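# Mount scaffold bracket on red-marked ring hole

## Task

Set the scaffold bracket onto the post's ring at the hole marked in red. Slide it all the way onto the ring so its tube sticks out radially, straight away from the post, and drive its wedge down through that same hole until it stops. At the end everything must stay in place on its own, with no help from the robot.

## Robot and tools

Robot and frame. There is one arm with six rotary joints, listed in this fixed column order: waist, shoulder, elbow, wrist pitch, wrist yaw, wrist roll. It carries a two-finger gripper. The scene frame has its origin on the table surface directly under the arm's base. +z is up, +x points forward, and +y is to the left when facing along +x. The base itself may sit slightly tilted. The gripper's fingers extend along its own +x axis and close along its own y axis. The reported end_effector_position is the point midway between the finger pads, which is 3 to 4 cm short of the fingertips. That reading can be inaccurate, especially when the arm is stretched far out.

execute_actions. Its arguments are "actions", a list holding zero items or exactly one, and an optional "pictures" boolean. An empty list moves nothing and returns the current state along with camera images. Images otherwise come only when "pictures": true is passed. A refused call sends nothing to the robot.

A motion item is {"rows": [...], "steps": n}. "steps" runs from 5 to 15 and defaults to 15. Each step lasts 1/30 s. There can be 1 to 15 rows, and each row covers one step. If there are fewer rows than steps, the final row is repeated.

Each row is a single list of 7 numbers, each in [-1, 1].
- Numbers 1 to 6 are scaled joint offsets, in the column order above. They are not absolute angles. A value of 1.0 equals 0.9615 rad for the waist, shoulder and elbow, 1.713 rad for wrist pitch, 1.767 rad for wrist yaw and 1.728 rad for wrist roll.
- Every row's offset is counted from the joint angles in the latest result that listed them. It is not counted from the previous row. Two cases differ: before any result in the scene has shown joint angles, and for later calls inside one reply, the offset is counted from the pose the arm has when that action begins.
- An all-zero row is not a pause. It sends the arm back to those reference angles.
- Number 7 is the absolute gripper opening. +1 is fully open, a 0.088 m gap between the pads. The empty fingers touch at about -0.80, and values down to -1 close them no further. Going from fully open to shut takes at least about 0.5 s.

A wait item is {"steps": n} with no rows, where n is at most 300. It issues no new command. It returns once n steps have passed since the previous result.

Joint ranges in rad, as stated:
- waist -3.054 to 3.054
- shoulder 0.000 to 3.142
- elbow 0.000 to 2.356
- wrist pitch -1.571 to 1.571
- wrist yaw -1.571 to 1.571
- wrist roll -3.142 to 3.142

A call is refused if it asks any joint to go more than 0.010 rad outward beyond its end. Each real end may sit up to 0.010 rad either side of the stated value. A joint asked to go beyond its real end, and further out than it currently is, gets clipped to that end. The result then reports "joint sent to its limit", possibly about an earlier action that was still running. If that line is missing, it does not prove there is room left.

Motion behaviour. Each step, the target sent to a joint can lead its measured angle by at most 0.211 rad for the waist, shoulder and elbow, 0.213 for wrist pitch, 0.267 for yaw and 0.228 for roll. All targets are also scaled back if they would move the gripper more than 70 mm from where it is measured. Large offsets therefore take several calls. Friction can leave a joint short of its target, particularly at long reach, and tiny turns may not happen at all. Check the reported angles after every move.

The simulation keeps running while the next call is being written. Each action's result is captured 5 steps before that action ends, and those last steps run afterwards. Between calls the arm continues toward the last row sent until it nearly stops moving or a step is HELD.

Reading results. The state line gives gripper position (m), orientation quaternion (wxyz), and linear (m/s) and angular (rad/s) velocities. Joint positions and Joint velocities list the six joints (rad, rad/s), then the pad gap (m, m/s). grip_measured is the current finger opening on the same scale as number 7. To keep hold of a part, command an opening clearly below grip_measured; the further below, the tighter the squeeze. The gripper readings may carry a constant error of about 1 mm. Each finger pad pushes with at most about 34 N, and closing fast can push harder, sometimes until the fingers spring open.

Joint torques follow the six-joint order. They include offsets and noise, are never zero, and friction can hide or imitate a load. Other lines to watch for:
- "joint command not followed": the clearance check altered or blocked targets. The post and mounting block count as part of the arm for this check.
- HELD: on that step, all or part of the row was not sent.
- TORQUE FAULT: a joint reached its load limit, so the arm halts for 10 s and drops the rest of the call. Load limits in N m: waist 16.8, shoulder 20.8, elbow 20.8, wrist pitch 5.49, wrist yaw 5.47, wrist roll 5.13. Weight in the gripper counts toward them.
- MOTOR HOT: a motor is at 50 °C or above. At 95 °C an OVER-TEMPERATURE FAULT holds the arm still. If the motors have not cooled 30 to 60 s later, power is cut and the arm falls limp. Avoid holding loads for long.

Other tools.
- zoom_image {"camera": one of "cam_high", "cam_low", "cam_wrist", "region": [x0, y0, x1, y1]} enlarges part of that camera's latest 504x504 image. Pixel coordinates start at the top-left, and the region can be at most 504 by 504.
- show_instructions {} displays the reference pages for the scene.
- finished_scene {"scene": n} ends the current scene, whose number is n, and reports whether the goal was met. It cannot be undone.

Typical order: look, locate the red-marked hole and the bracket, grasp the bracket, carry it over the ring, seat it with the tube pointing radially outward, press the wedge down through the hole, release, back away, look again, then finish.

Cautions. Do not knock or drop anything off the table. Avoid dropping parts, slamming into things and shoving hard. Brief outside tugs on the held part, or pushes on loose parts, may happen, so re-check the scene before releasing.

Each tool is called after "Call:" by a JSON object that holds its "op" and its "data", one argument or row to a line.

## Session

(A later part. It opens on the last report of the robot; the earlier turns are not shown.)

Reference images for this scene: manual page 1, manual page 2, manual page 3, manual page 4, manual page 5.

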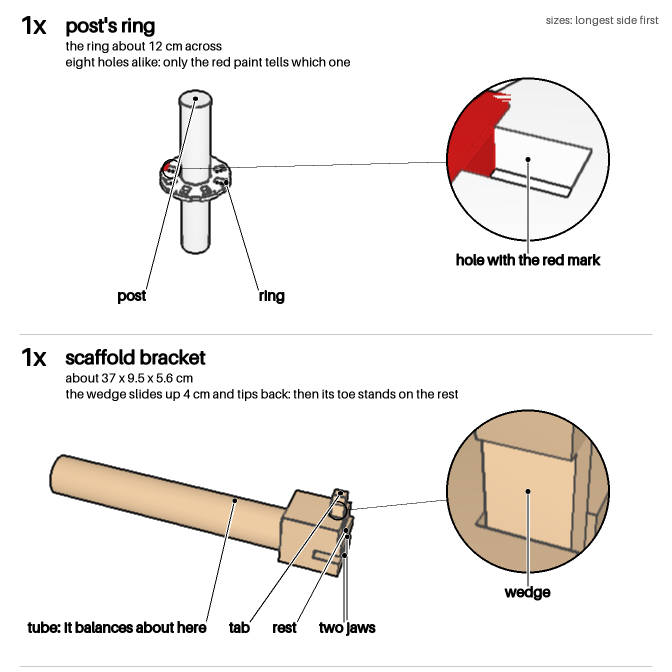

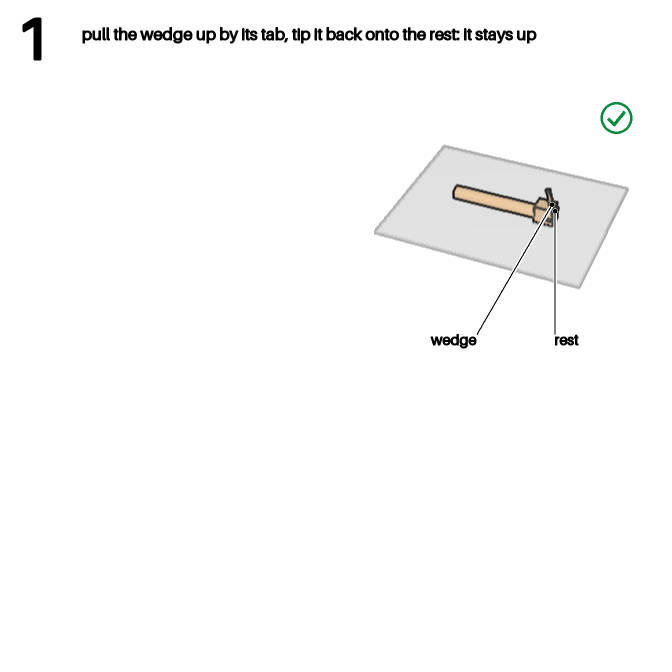

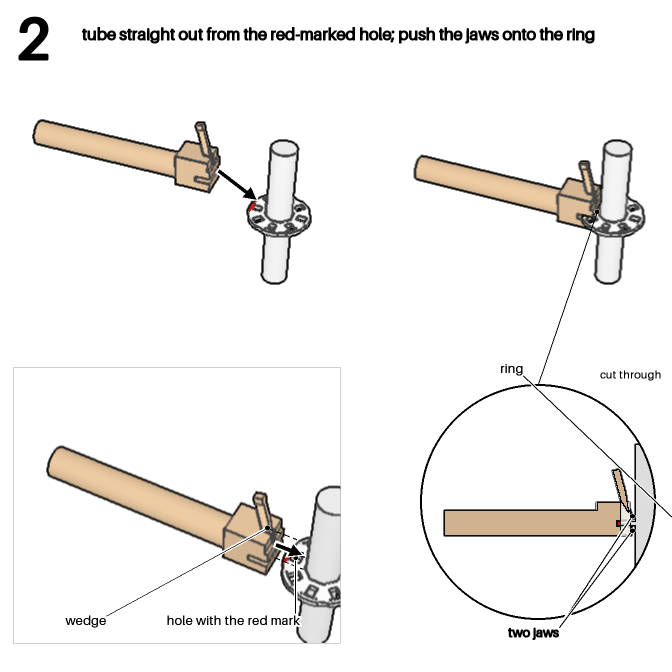

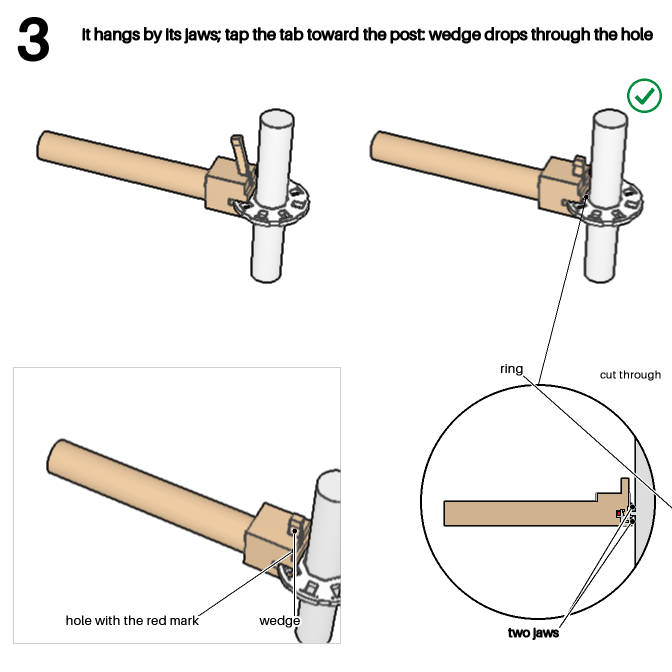

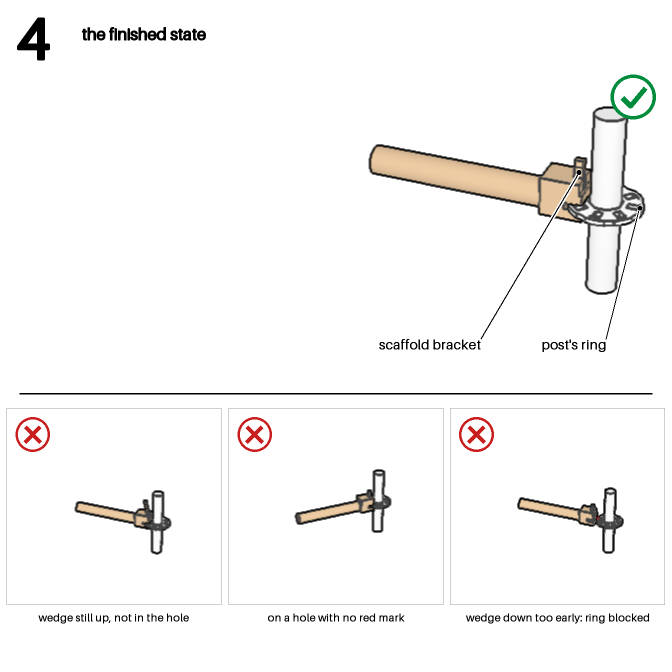

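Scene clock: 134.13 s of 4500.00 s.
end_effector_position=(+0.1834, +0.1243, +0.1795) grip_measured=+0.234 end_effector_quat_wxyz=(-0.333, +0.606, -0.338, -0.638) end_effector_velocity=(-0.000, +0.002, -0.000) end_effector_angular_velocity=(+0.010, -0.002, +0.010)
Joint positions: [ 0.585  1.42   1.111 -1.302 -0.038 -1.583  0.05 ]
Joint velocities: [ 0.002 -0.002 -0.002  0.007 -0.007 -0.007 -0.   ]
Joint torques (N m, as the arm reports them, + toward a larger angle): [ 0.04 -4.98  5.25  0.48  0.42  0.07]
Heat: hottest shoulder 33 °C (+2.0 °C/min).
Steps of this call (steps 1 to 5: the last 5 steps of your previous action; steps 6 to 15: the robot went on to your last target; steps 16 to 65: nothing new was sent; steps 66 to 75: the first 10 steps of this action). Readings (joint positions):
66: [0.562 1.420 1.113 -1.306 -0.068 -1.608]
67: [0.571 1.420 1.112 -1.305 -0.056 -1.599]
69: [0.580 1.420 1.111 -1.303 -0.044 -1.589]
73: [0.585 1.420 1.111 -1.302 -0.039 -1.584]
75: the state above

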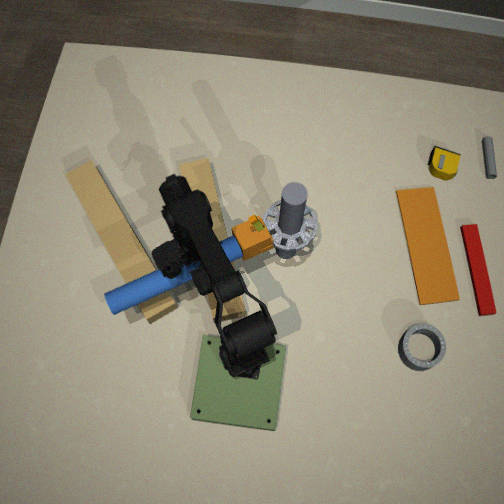

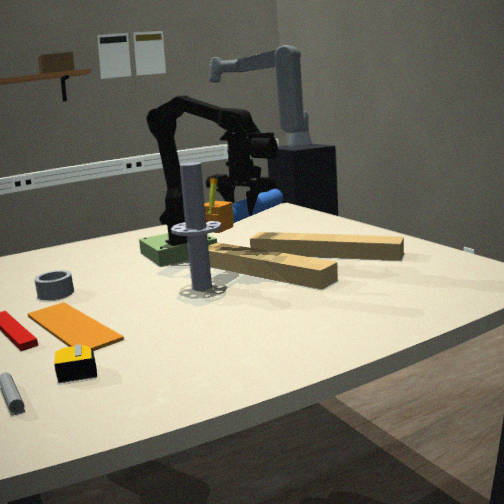

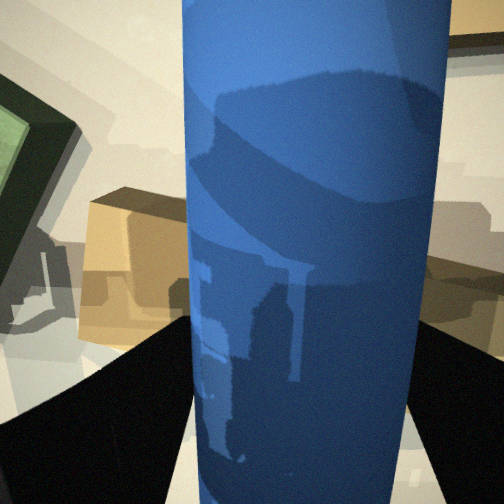

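Call:
{"op": "execute_actions", "data": {
  "actions": [
    {"rows":[[0.03,0,0,0,0.008,0.017,-0.9],[0.03,0,0,0,0.008,0.017,-0.9],[0.03,0,0,0,0.008,0.017,-0.9],[0.03,0,0,0,0.008,0.017,-0.9],[0.03,0,0.02,-0.006,0.008,0.017,-0.9],[0.03,0,0.04,-0.013,0.008,0.017,-0.9]],"steps":15}
  ]
}}

Call:
{"op": "execute_actions", "data": {
  "actions": []
}}

Call:
{"op": "zoom_image", "data": {
  "camera": "cam_low",
  "region": [180, 190, 250, 245]
}}

Scene clock: 135.83 s of 4500.00 s.
end_effector_position=(+0.1821, +0.1263, +0.1824) grip_measured=+0.233 end_effector_quat_wxyz=(-0.331, +0.610, -0.344, -0.633) end_effector_velocity=(-0.024, +0.021, +0.015) end_effector_angular_velocity=(+0.045, +0.075, +0.056)
Joint positions: [ 0.606  1.423  1.124 -1.316 -0.023 -1.557  0.05 ]
Joint velocities: [ 0.081 -0.002  0.056 -0.095 -0.081  0.022 -0.   ]
Joint torques (N m, as the arm reports them, + toward a larger angle): [ 0.21 -5.25  6.4   0.1  -0.11  0.05]
Heat: hottest shoulder 32 °C (+1.0 °C/min).
Steps of this call (steps 1 to 5: the last 5 steps of your previous action; steps 6 to 15: the robot went on to your last target; steps 16 to 41: nothing new was sent; steps 42 to 51: the first 10 steps of this action). Readings (joint positions):
42: [0.590 1.421 1.110 -1.301 -0.032 -1.577]
43: [0.595 1.421 1.109 -1.299 -0.026 -1.571]
45: [0.600 1.421 1.108 -1.297 -0.020 -1.564]
49: [0.603 1.422 1.118 -1.309 -0.018 -1.560]
51: the state above

Scene clock: 136.00 s of 4500.00 s.
end_effector_position=(+0.1813, +0.1277, +0.1830) grip_measured=+0.233 end_effector_quat_wxyz=(-0.330, +0.610, -0.342, -0.634) end_effector_velocity=(-0.004, -0.002, +0.000) end_effector_angular_velocity=(-0.007, +0.022, -0.010)
Joint positions: [ 0.612  1.424  1.127 -1.319 -0.026 -1.556  0.05 ]
Joint velocities: [-0.002  0.002  0.002 -0.022 -0.007  0.007  0.   ]
Joint torques (N m, as the arm reports them, + toward a larger angle): [ 0.15 -5.35  6.39  0.04 -0.07  0.06]
Heat: hottest shoulder 32 °C (+1.0 °C/min).
Kept back: nothing.
Steps of this call (steps 1 to 5: the last 5 steps of your previous action). Readings (joint positions):
1: [0.609 1.423 1.126 -1.318 -0.025 -1.556]
2: [0.611 1.423 1.127 -1.319 -0.025 -1.556]
4: [0.612 1.424 1.127 -1.319 -0.026 -1.556]
5: the state above

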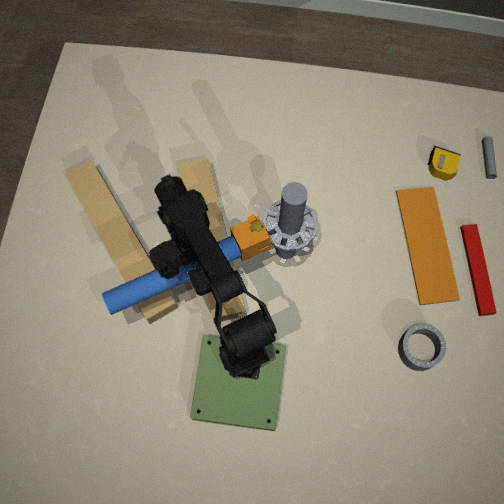

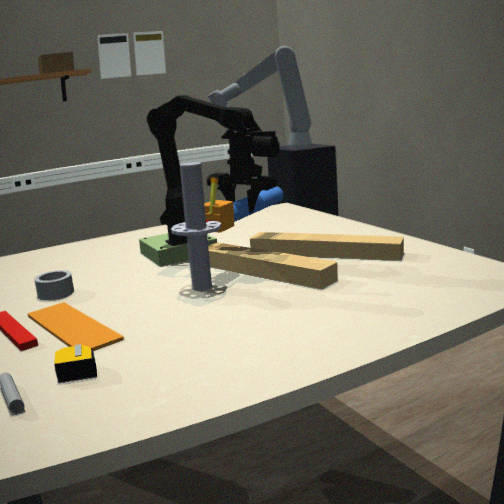

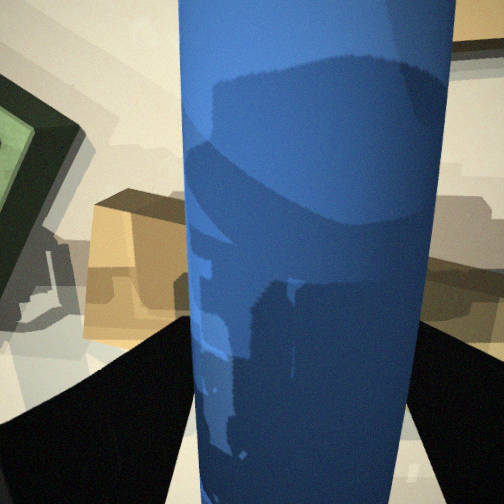

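Region (180, 190, 250, 245) of cam_low's 504x504 image, scaled by 7.200, with more detail than that image has; it fills the top 396 rows of this view, and the rest is white.

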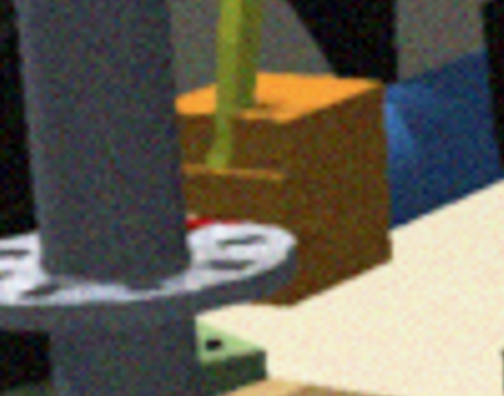

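Call:
{"op": "execute_actions", "data": {
  "actions": [
    {"rows":[[0,0,0.028,-0.007,0.003,0,-0.9]],"steps":12}
  ]
}}

Call:
{"op": "execute_actions", "data": {
  "actions": []
}}

Call:
{"op": "zoom_image", "data": {
  "camera": "cam_low",
  "region": [180, 190, 250, 245]
}}

Scene clock: 136.40 s of 4500.00 s.
end_effector_position=(+0.1814, +0.1278, +0.1831) grip_measured=+0.233 end_effector_quat_wxyz=(-0.328, +0.609, -0.344, -0.635) end_effector_velocity=(-0.001, -0.000, +0.001) end_effector_angular_velocity=(+0.006, +0.006, +0.019)
Joint positions: [ 0.612  1.429  1.132 -1.324 -0.026 -1.556  0.05 ]
Joint velocities: [-0.002 -0.002  0.002 -0.007 -0.007 -0.022 -0.   ]
Joint torques (N m, as the arm reports them, + toward a larger angle): [-0.07 -5.63  6.52 -0.12  0.09 -0.02]
Heat: hottest shoulder 32 °C (+1.0 °C/min).
Steps of this call (steps 1 to 5: the robot went on to your last target; steps 6 to 12: the first 7 steps of this action). Readings (joint positions):
6: [0.612 1.424 1.129 -1.320 -0.026 -1.556]
7: [0.612 1.426 1.130 -1.321 -0.026 -1.556]
9: [0.612 1.428 1.131 -1.323 -0.026 -1.556]
12: the state above

Scene clock: 136.57 s of 4500.00 s.
end_effector_position=(+0.1814, +0.1278, +0.1832) grip_measured=+0.233 end_effector_quat_wxyz=(-0.328, +0.609, -0.344, -0.635) end_effector_velocity=(-0.002, +0.001, +0.001) end_effector_angular_velocity=(+0.006, +0.006, +0.024)
Joint positions: [ 0.612  1.429  1.132 -1.324 -0.026 -1.556  0.05 ]
Joint velocities: [ 0.002 -0.002  0.002 -0.007 -0.007 -0.022 -0.   ]
Joint torques (N m, as the arm reports them, + toward a larger angle): [-0.04 -5.6   6.61 -0.1   0.08  0.  ]
Heat: hottest shoulder 32 °C (+1.0 °C/min).
Kept back: nothing.
Steps of this call (steps 1 to 5: the last 5 steps of your previous action). Readings (joint positions):
1: [0.612 1.429 1.132 -1.324 -0.026 -1.556]
2: [0.612 1.429 1.132 -1.324 -0.026 -1.556]
4: [0.612 1.429 1.132 -1.324 -0.026 -1.556]
5: the state above

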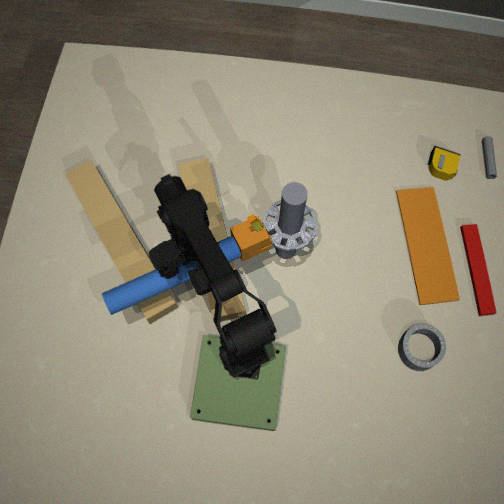

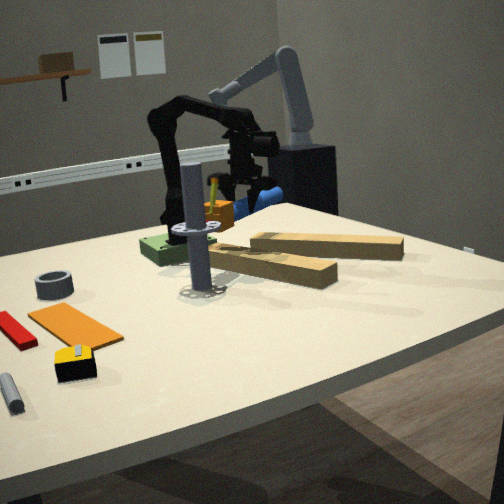

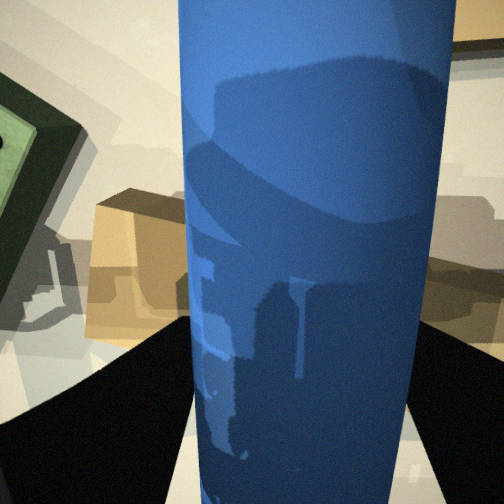

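Region (180, 190, 250, 245) of cam_low's 504x504 image, scaled by 7.200, with more detail than that image has; it fills the top 396 rows of this view, and the rest is white.

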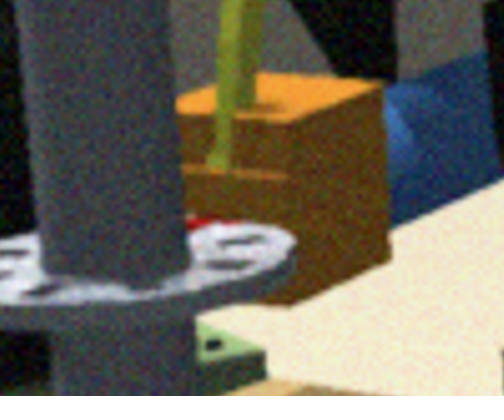

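Call:
{"op": "execute_actions", "data": {
  "actions": [
    {"rows":[[0.01,-0.02,-0.006,0.004,0.003,0.006,-0.9],[0.01,-0.04,-0.012,0.008,0.003,0.006,-0.9],[0.01,-0.052,-0.018,0.011,0.003,0.006,-0.9]],"steps":15}
  ]
}}

Call:
{"op": "execute_actions", "data": {
  "actions": []
}}

Call:
{"op": "zoom_image", "data": {
  "camera": "cam_low",
  "region": [180, 190, 250, 245]
}}

Call:
{"op": "zoom_image", "data": {
  "camera": "cam_high",
  "region": [80, 160, 340, 330]
}}

Scene clock: 137.50 s of 4500.00 s.
end_effector_position=(+0.1786, +0.1276, +0.1844) grip_measured=+0.233 end_effector_quat_wxyz=(-0.337, +0.613, -0.336, -0.630) end_effector_velocity=(-0.004, -0.002, -0.001) end_effector_angular_velocity=(+0.002, +0.010, +0.005)
Joint positions: [ 0.619  1.396  1.111 -1.308 -0.025 -1.549  0.05 ]
Joint velocities: [-0.002 -0.012 -0.012 -0.007 -0.007 -0.007  0.   ]
Joint torques (N m, as the arm reports them, + toward a larger angle): [ 0.16 -6.81  4.99  0.54  0.04  0.07]
Heat: hottest shoulder 32 °C (+1.0 °C/min).
Steps of this call (steps 1 to 15: the robot went on to your last target; steps 16 to 18: nothing new was sent; steps 19 to 28: the first 10 steps of this action). Readings (joint positions):
19: [0.612 1.429 1.132 -1.325 -0.026 -1.556]
20: [0.614 1.425 1.130 -1.323 -0.025 -1.553]
22: [0.617 1.413 1.120 -1.315 -0.025 -1.551]
26: [0.618 1.398 1.112 -1.309 -0.025 -1.549]
28: the state above

Scene clock: 137.67 s of 4500.00 s.
end_effector_position=(+0.1786, +0.1276, +0.1845) grip_measured=+0.233 end_effector_quat_wxyz=(-0.337, +0.614, -0.336, -0.630) end_effector_velocity=(-0.003, +0.000, -0.000) end_effector_angular_velocity=(+0.002, +0.010, +0.024)
Joint positions: [ 0.619  1.395  1.111 -1.308 -0.025 -1.548  0.05 ]
Joint velocities: [ 0.002 -0.002 -0.002 -0.007 -0.007 -0.022 -0.   ]
Joint torques (N m, as the arm reports them, + toward a larger angle): [ 0.25 -6.68  5.02  0.58  0.05  0.06]
Heat: hottest shoulder 32 °C (+1.0 °C/min).
Kept back: nothing.
Steps of this call (steps 1 to 5: the last 5 steps of your previous action). Readings (joint positions):
1: [0.619 1.396 1.111 -1.308 -0.025 -1.548]
2: [0.619 1.396 1.111 -1.308 -0.025 -1.548]
4: [0.619 1.395 1.111 -1.308 -0.025 -1.548]
5: the state above

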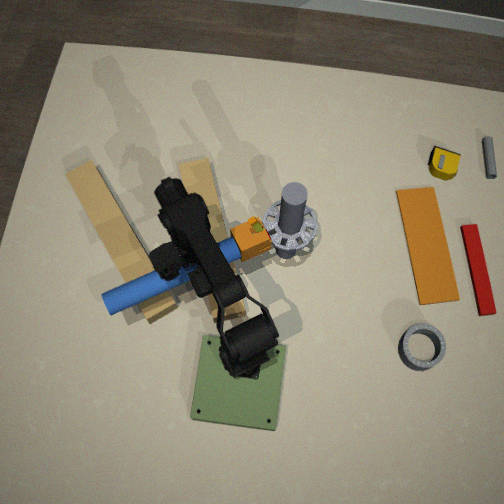

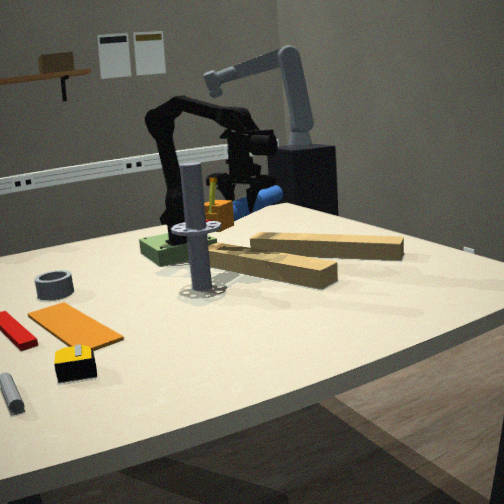

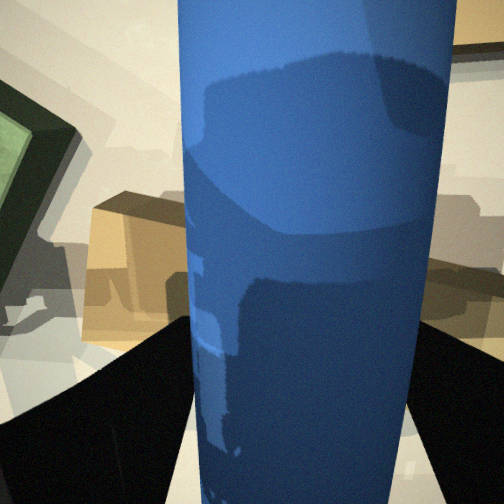

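Region (180, 190, 250, 245) of cam_low's 504x504 image, scaled by 7.200, with more detail than that image has; it fills the top 396 rows of this view, and the rest is white.

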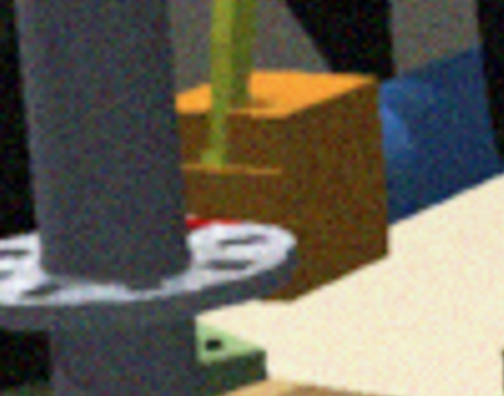

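Region (80, 160, 340, 330) of cam_high's 504x504 image, scaled by 1.938, with more detail than that image has; it fills the top 330 rows of this view, and the rest is white.

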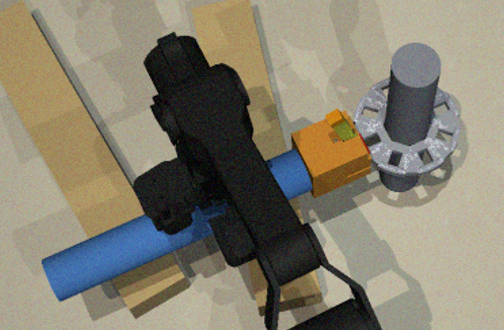

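Call:
{"op": "execute_actions", "data": {
  "actions": [
    {"rows":[[0,0.008,0.02,-0.003,0.003,0,-0.9],[0,0.015,0.04,-0.006,0.003,0,-0.9]],"steps":14}
  ]
}}

Call:
{"op": "execute_actions", "data": {
  "actions": []
}}

Call:
{"op": "zoom_image", "data": {
  "camera": "cam_low",
  "region": [180, 190, 250, 245]
}}

Scene clock: 138.27 s of 4500.00 s.
end_effector_position=(+0.1810, +0.1292, +0.1846) grip_measured=+0.233 end_effector_quat_wxyz=(-0.335, +0.612, -0.339, -0.631) end_effector_velocity=(-0.001, +0.002, +0.000) end_effector_angular_velocity=(+0.002, +0.010, +0.010)
Joint positions: [ 0.619  1.413  1.126 -1.313 -0.025 -1.547  0.05 ]
Joint velocities: [ 0.002  0.007  0.007 -0.007 -0.007 -0.007 -0.   ]
Joint torques (N m, as the arm reports them, + toward a larger angle): [-0.09 -5.49  6.6   0.12  0.06 -0.04]
Heat: hottest shoulder 32 °C (+1.0 °C/min).
Steps of this call (steps 1 to 9: the robot went on to your last target; steps 10 to 18: the first 9 steps of this action). Readings (joint positions):
10: [0.619 1.396 1.111 -1.308 -0.025 -1.548]
11: [0.619 1.398 1.113 -1.308 -0.025 -1.548]
13: [0.619 1.406 1.119 -1.310 -0.025 -1.548]
17: [0.619 1.413 1.125 -1.312 -0.025 -1.547]
18: the state above

Scene clock: 138.43 s of 4500.00 s.
end_effector_position=(+0.1810, +0.1292, +0.1846) grip_measured=+0.233 end_effector_quat_wxyz=(-0.335, +0.612, -0.339, -0.631) end_effector_velocity=(-0.001, -0.000, +0.000) end_effector_angular_velocity=(-0.010, +0.002, +0.015)
Joint positions: [ 0.619  1.414  1.126 -1.313 -0.025 -1.547  0.05 ]
Joint velocities: [ 0.007  0.002  0.002 -0.007  0.007 -0.007 -0.   ]
Joint torques (N m, as the arm reports them, + toward a larger angle): [-0.12 -5.56  6.55  0.11  0.06 -0.06]
Heat: hottest shoulder 32 °C (+1.0 °C/min).
Kept back: nothing.
Steps of this call (steps 1 to 5: the last 5 steps of your previous action). Readings (joint positions):
1: [0.619 1.413 1.126 -1.313 -0.025 -1.547]
2: [0.619 1.414 1.126 -1.313 -0.025 -1.547]
4: [0.619 1.414 1.126 -1.313 -0.025 -1.547]
5: the state above

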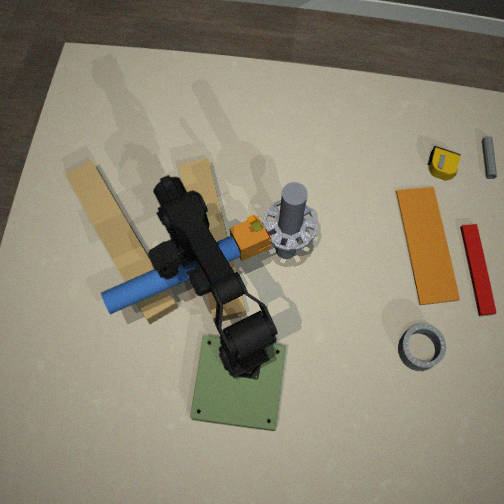

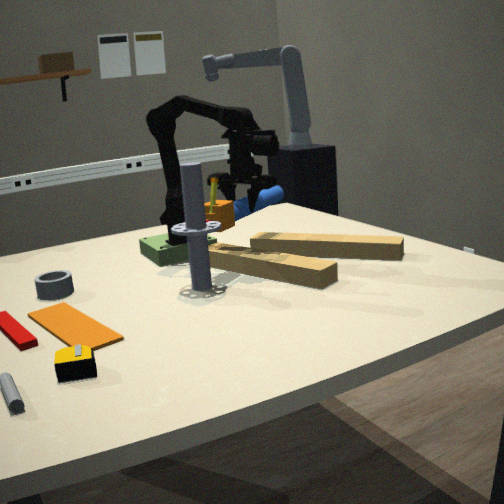

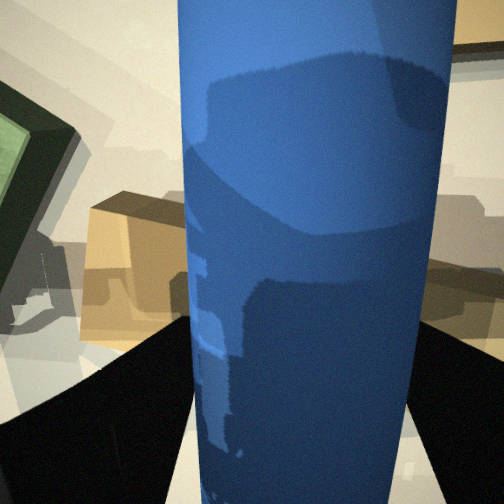

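Region (180, 190, 250, 245) of cam_low's 504x504 image, scaled by 7.200, with more detail than that image has; it fills the top 396 rows of this view, and the rest is white.

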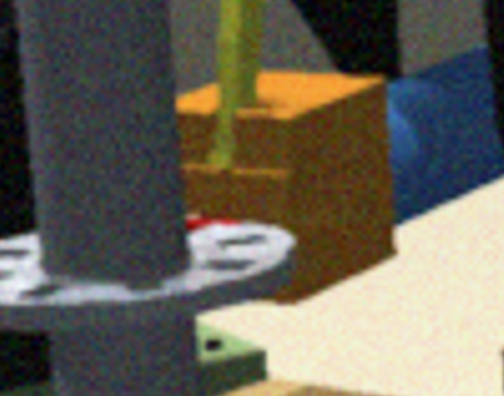

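Call:
{"op": "execute_actions", "data": {
  "actions": [
    {"rows":[[-0.015,0,0.015,0,0.006,-0.008,-0.9],[-0.03,0,0.015,0,0.008,-0.017,-0.9],[-0.045,0,0.015,0,0.010,-0.025,-0.9],[-0.06,0,0.015,0,0.010,-0.033,-0.9]],"steps":15}
  ],
  "pictures": true
}}

Call:
{"op": "zoom_image", "data": {
  "camera": "cam_low",
  "region": [180, 190, 250, 245]
}}

Call:
{"op": "zoom_image", "data": {
  "camera": "cam_high",
  "region": [220, 190, 330, 270]
}}

Scene clock: 139.00 s of 4500.00 s.
end_effector_position=(+0.1890, +0.1179, +0.1839) grip_measured=+0.233 end_effector_quat_wxyz=(-0.333, +0.614, -0.341, -0.628) end_effector_velocity=(-0.001, -0.003, -0.000) end_effector_angular_velocity=(+0.003, +0.010, +0.024)
Joint positions: [ 0.564  1.418  1.127 -1.312 -0.013 -1.599  0.05 ]
Joint velocities: [-0.012 -0.002 -0.002 -0.007 -0.007 -0.037 -0.   ]
Joint torques (N m, as the arm reports them, + toward a larger angle): [-0.33 -5.45  5.84  0.33  0.09 -0.09]
Heat: hottest shoulder 32 °C (+1.0 °C/min).
Steps of this call (steps 1 to 7: the robot went on to your last target; steps 8 to 17: the first 10 steps of this action). Readings (joint positions):
8: [0.618 1.414 1.127 -1.314 -0.025 -1.549]
9: [0.614 1.415 1.127 -1.314 -0.025 -1.556]
11: [0.596 1.416 1.127 -1.314 -0.022 -1.577]
15: [0.567 1.418 1.127 -1.312 -0.014 -1.596]
17: the state above

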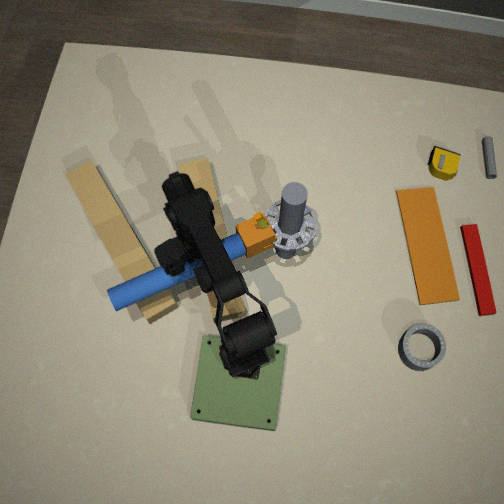

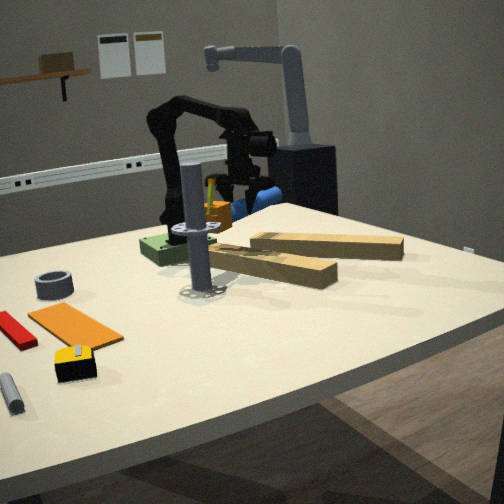

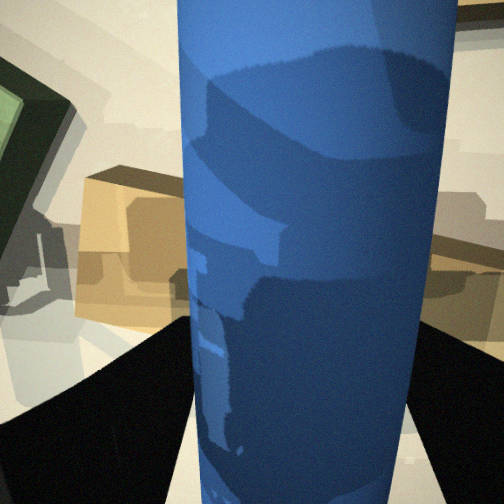

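Region (180, 190, 250, 245) of cam_low's 504x504 image, scaled by 7.200, with more detail than that image has; it fills the top 396 rows of this view, and the rest is white.

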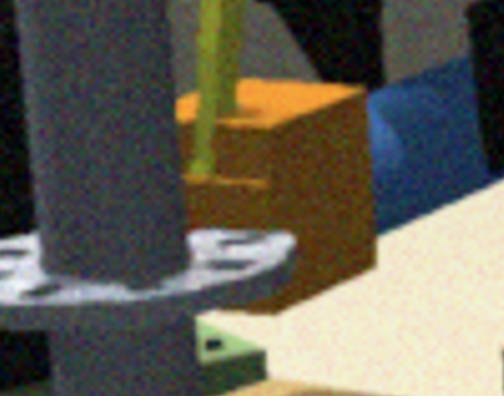

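Region (220, 190, 330, 270) of cam_high's 504x504 image, scaled by 4.582, with more detail than that image has; it fills the top 367 rows of this view, and the rest is white.

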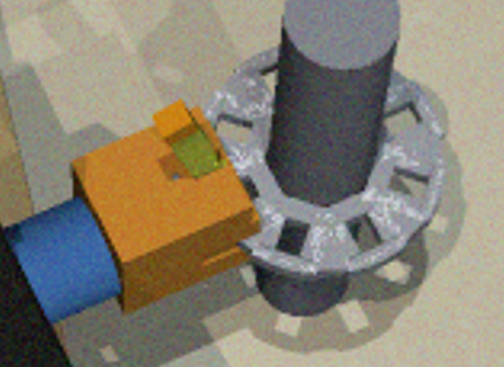

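It's entering. Continue.

Call:
{"op": "execute_actions", "data": {
  "actions": [
    {"rows":[[-0.015,0.002,0.015,0,0.004,-0.008,-0.9],[-0.03,0.004,0.018,0,0.004,-0.017,-0.9],[-0.045,0.006,0.02,0,0.004,-0.025,-0.9],[-0.06,0.008,0.022,0,0.004,-0.033,-0.9]],"steps":15}
  ],
  "pictures": true
}}

Call:
{"op": "zoom_image", "data": {
  "camera": "cam_high",
  "region": [220, 190, 330, 270]
}}

Scene clock: 139.50 s of 4500.00 s.
end_effector_position=(+0.1961, +0.1083, +0.1827) grip_measured=+0.233 end_effector_quat_wxyz=(-0.332, +0.614, -0.342, -0.629) end_effector_velocity=(+0.002, -0.003, -0.001) end_effector_angular_velocity=(+0.009, +0.002, +0.014)
Joint positions: [ 0.513  1.427  1.129 -1.31  -0.012 -1.652  0.05 ]
Joint velocities: [-0.022 -0.002 -0.007  0.007 -0.007 -0.037 -0.   ]
Joint torques (N m, as the arm reports them, + toward a larger angle): [-0.43 -5.16  6.26  0.26  0.1  -0.08]
Heat: hottest shoulder 32 °C (+1.0 °C/min).
Steps of this call (steps 1 to 5: the last 5 steps of your previous action; steps 6 to 15: the first 10 steps of this action). Readings (joint positions):
6: [0.563 1.419 1.127 -1.312 -0.013 -1.604]
7: [0.559 1.420 1.127 -1.312 -0.013 -1.610]
9: [0.542 1.422 1.127 -1.313 -0.012 -1.630]
13: [0.515 1.426 1.129 -1.310 -0.012 -1.649]
15: the state above

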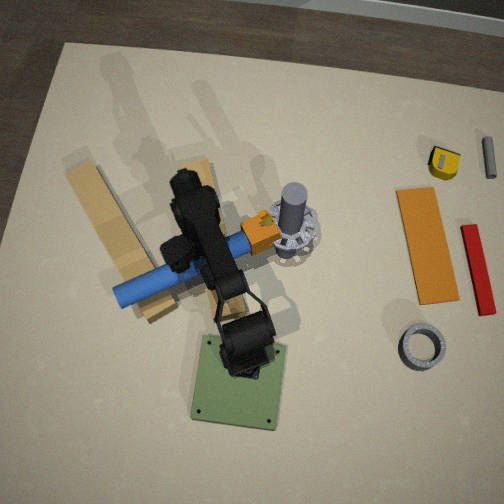

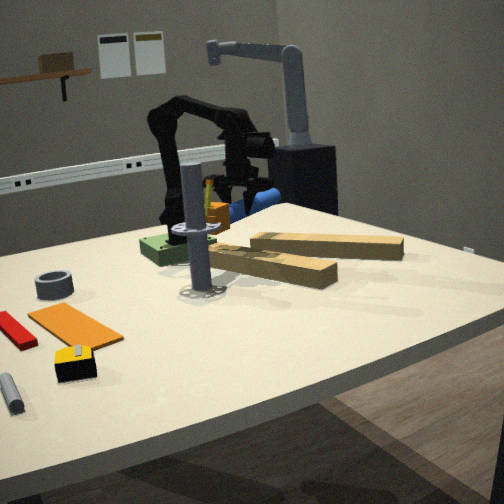

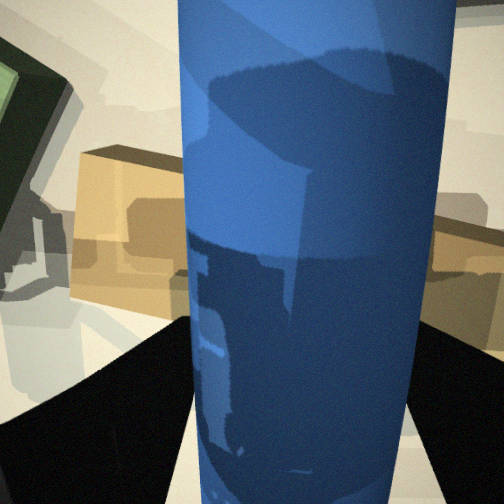

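Region (220, 190, 330, 270) of cam_high's 504x504 image, scaled by 4.582, with more detail than that image has; it fills the top 367 rows of this view, and the rest is white.

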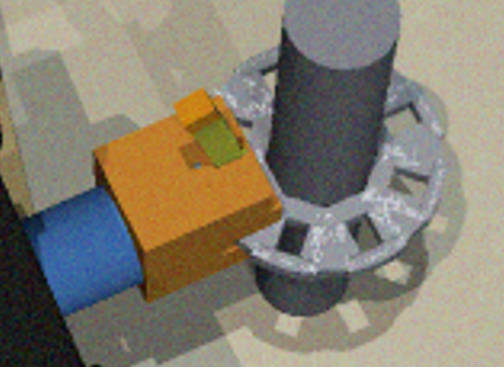

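Call:
{"op": "execute_actions", "data": {
  "actions": [
    {"rows":[[-0.012,0.002,0.02,0,0.004,-0.007,-0.9],[-0.024,0.004,0.022,0,0.004,-0.013,-0.9],[-0.036,0.005,0.024,0,0.004,-0.02,-0.9],[-0.045,0.006,0.024,0,0.004,-0.025,-0.9]],"steps":15}
  ],
  "pictures": true
}}

Call:
{"op": "zoom_image", "data": {
  "camera": "cam_high",
  "region": [80, 160, 340, 330]
}}

Scene clock: 140.10 s of 4500.00 s.
end_effector_position=(+0.1972, +0.1063, +0.1833) grip_measured=+0.233 end_effector_quat_wxyz=(-0.333, +0.608, -0.338, -0.636) end_effector_velocity=(-0.006, -0.001, +0.000) end_effector_angular_velocity=(+0.010, +0.029, +0.014)
Joint positions: [ 0.49   1.43   1.134 -1.316 -0.03  -1.68   0.05 ]
Joint velocities: [-0.007 -0.002 -0.002 -0.022 -0.022 -0.022  0.   ]
Joint torques (N m, as the arm reports them, + toward a larger angle): [-2.1  -4.65  6.21  0.75  0.93 -0.4 ]
Heat: hottest shoulder 32 °C (+1.0 °C/min).
Steps of this call (steps 1 to 5: the last 5 steps of your previous action; steps 6 to 8: the robot went on to your last target; steps 9 to 18: the first 10 steps of this action). Readings (joint positions):
9: [0.511 1.427 1.129 -1.310 -0.012 -1.655]
10: [0.509 1.427 1.129 -1.311 -0.013 -1.657]
12: [0.498 1.429 1.131 -1.313 -0.020 -1.670]
16: [0.491 1.430 1.134 -1.315 -0.029 -1.678]
18: the state above

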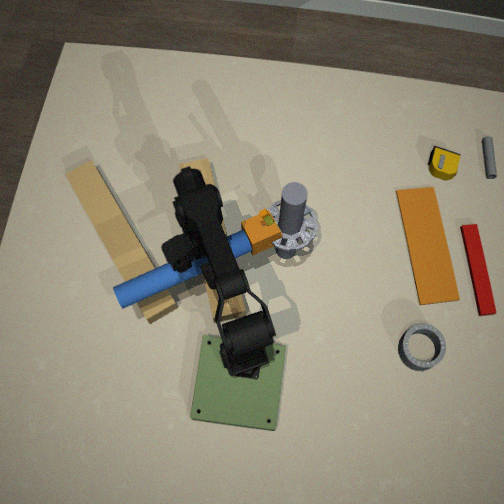

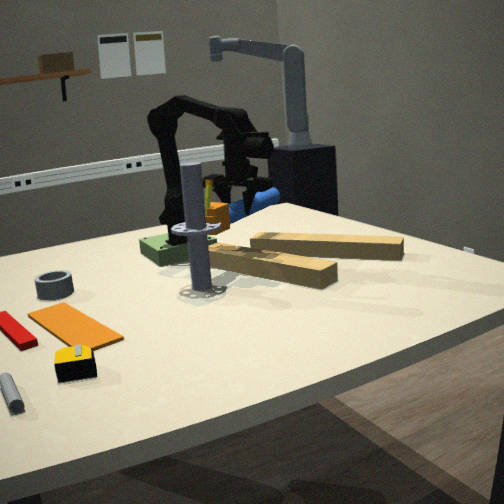

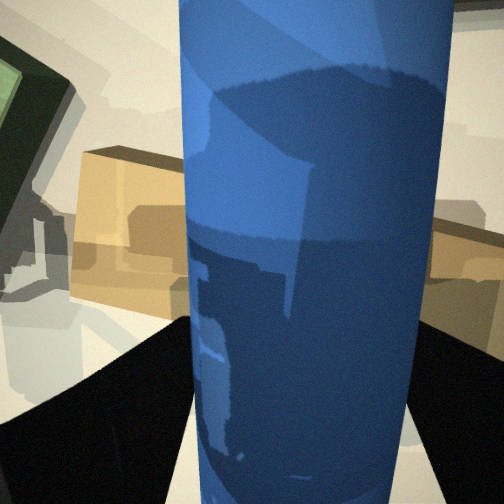

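Region (80, 160, 340, 330) of cam_high's 504x504 image, scaled by 1.938, with more detail than that image has; it fills the top 330 rows of this view, and the rest is white.

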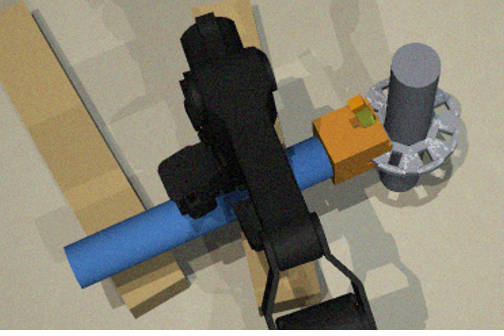

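Call:
{"op": "execute_actions", "data": {
  "actions": [
    {"rows":[[0.012,0,0,0,0.008,0.007,-0.9],[0.012,0,0,0,0.008,0.007,-0.9],[0.012,0,0,0,0.008,0.007,-0.9],[0.012,0,0,0,0.008,0.007,-0.3],[0.012,0,0,0,0.008,0.007,0.0],[0.012,0,0,0,0.008,0.007,0.2],[0.012,0,0,0,0.008,0.007,0.4],[0.012,0,0,0,0.008,0.007,0.6],[0.012,0,0,0,0.008,0.007,0.8]],"steps":15}
  ],
  "pictures": true
}}

Call:
{"op": "zoom_image", "data": {
  "camera": "cam_low",
  "region": [150, 160, 290, 270]
}}

Scene clock: 140.67 s of 4500.00 s.
end_effector_position=(+0.1972, +0.1064, +0.1824) grip_measured=+0.233 end_effector_quat_wxyz=(-0.331, +0.611, -0.340, -0.634) end_effector_velocity=(+0.000, +0.002, -0.000) end_effector_angular_velocity=(+0.010, -0.003, +0.010)
Joint positions: [ 0.496  1.431  1.131 -1.313 -0.022 -1.674  0.05 ]
Joint velocities: [ 0.002 -0.002 -0.002  0.007 -0.007 -0.007  0.   ]
Joint torques (N m, as the arm reports them, + toward a larger angle): [ 0.46 -5.11  4.68  0.24  0.1   0.18]
Heat: hottest shoulder 32 °C (+1.0 °C/min).
Steps of this call (steps 1 to 5: the last 5 steps of your previous action; steps 6 to 7: the robot went on to your last target; steps 8 to 17: the first 10 steps of this action). Readings (joint positions):
8: [0.490 1.430 1.134 -1.316 -0.029 -1.681]
9: [0.493 1.430 1.133 -1.316 -0.026 -1.678]
11: [0.495 1.430 1.132 -1.314 -0.024 -1.676]
15: [0.496 1.431 1.131 -1.313 -0.023 -1.675]
17: the state above

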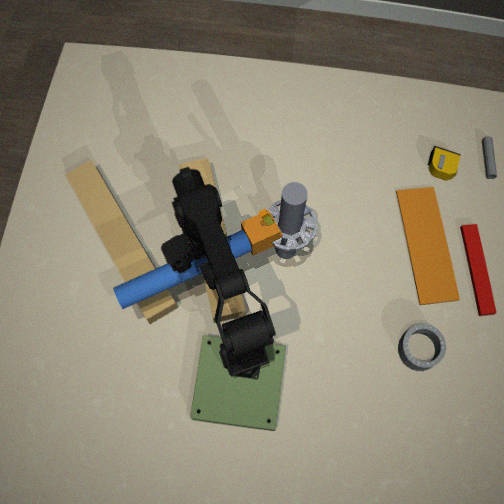

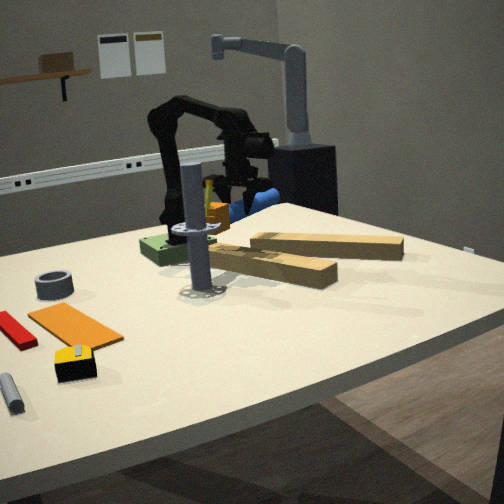

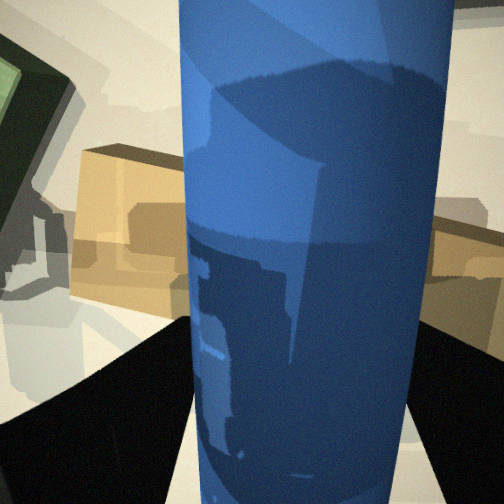

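Region (150, 160, 290, 270) of cam_low's 504x504 image, scaled by 3.600, with more detail than that image has; it fills the top 396 rows of this view, and the rest is white.

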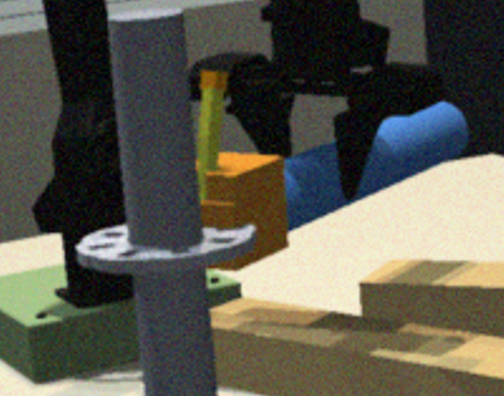

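Call:
{"op": "execute_actions", "data": {
  "actions": [
    {"actions":0,"steps":10}
  ],
  "pictures": true
}}


Call:
{"op": "execute_actions", "data": {
  "actions": [
    {"steps":8}
  ],
  "pictures": true
}}

Call:
{"op": "zoom_image", "data": {
  "camera": "cam_low",
  "region": [150, 160, 290, 270]
}}

Scene clock: 140.93 s of 4500.00 s.
end_effector_position=(+0.1970, +0.1065, +0.1825) grip_measured=+0.833 end_effector_quat_wxyz=(-0.331, +0.611, -0.341, -0.633) end_effector_velocity=(+0.002, -0.001, -0.000) end_effector_angular_velocity=(-0.002, -0.010, +0.020)
Joint positions: [ 0.499  1.43   1.131 -1.314 -0.019 -1.67   0.08 ]
Joint velocities: [-0.002 -0.002 -0.002  0.007  0.007 -0.022  0.076]
Joint torques (N m, as the arm reports them, + toward a larger angle): [ 0.25 -5.16  4.78  0.27 -0.01  0.05]
Heat: hottest shoulder 32 °C (+1.0 °C/min).
Kept back: nothing.
Steps of this call (steps 1 to 5: the last 5 steps of your previous action; steps 6 to 8: the robot went on to your last target). Readings (joint positions):
1: [0.496 1.431 1.131 -1.313 -0.022 -1.674]
2: [0.497 1.431 1.131 -1.313 -0.021 -1.672]
4: [0.498 1.430 1.131 -1.314 -0.019 -1.670]
8: the state above

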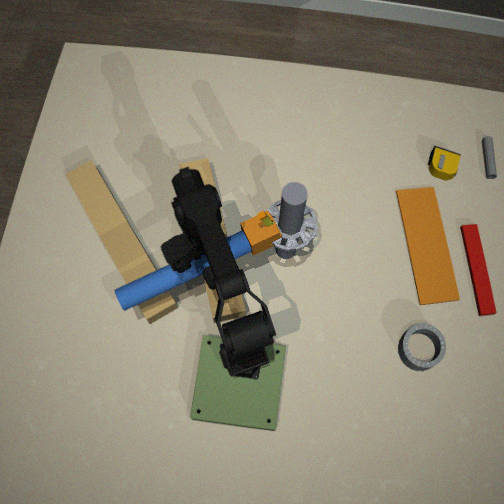

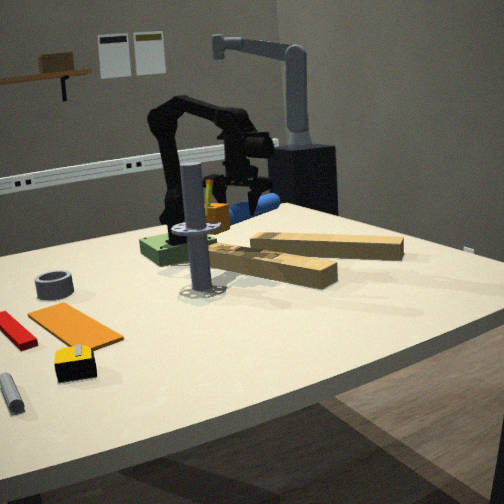

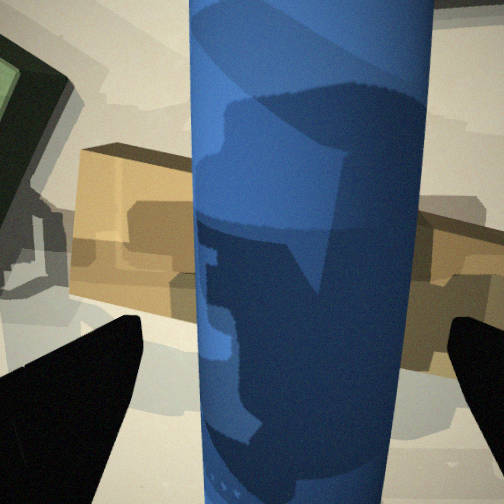

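Region (150, 160, 290, 270) of cam_low's 504x504 image, scaled by 3.600, with more detail than that image has; it fills the top 396 rows of this view, and the rest is white.

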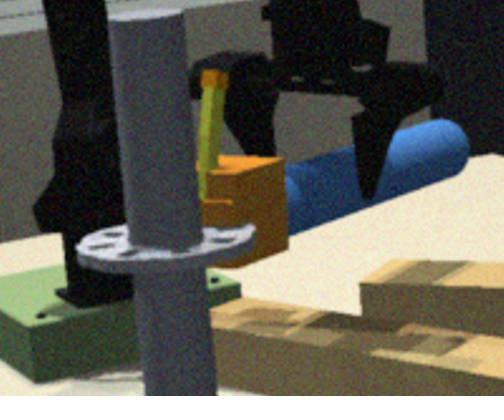

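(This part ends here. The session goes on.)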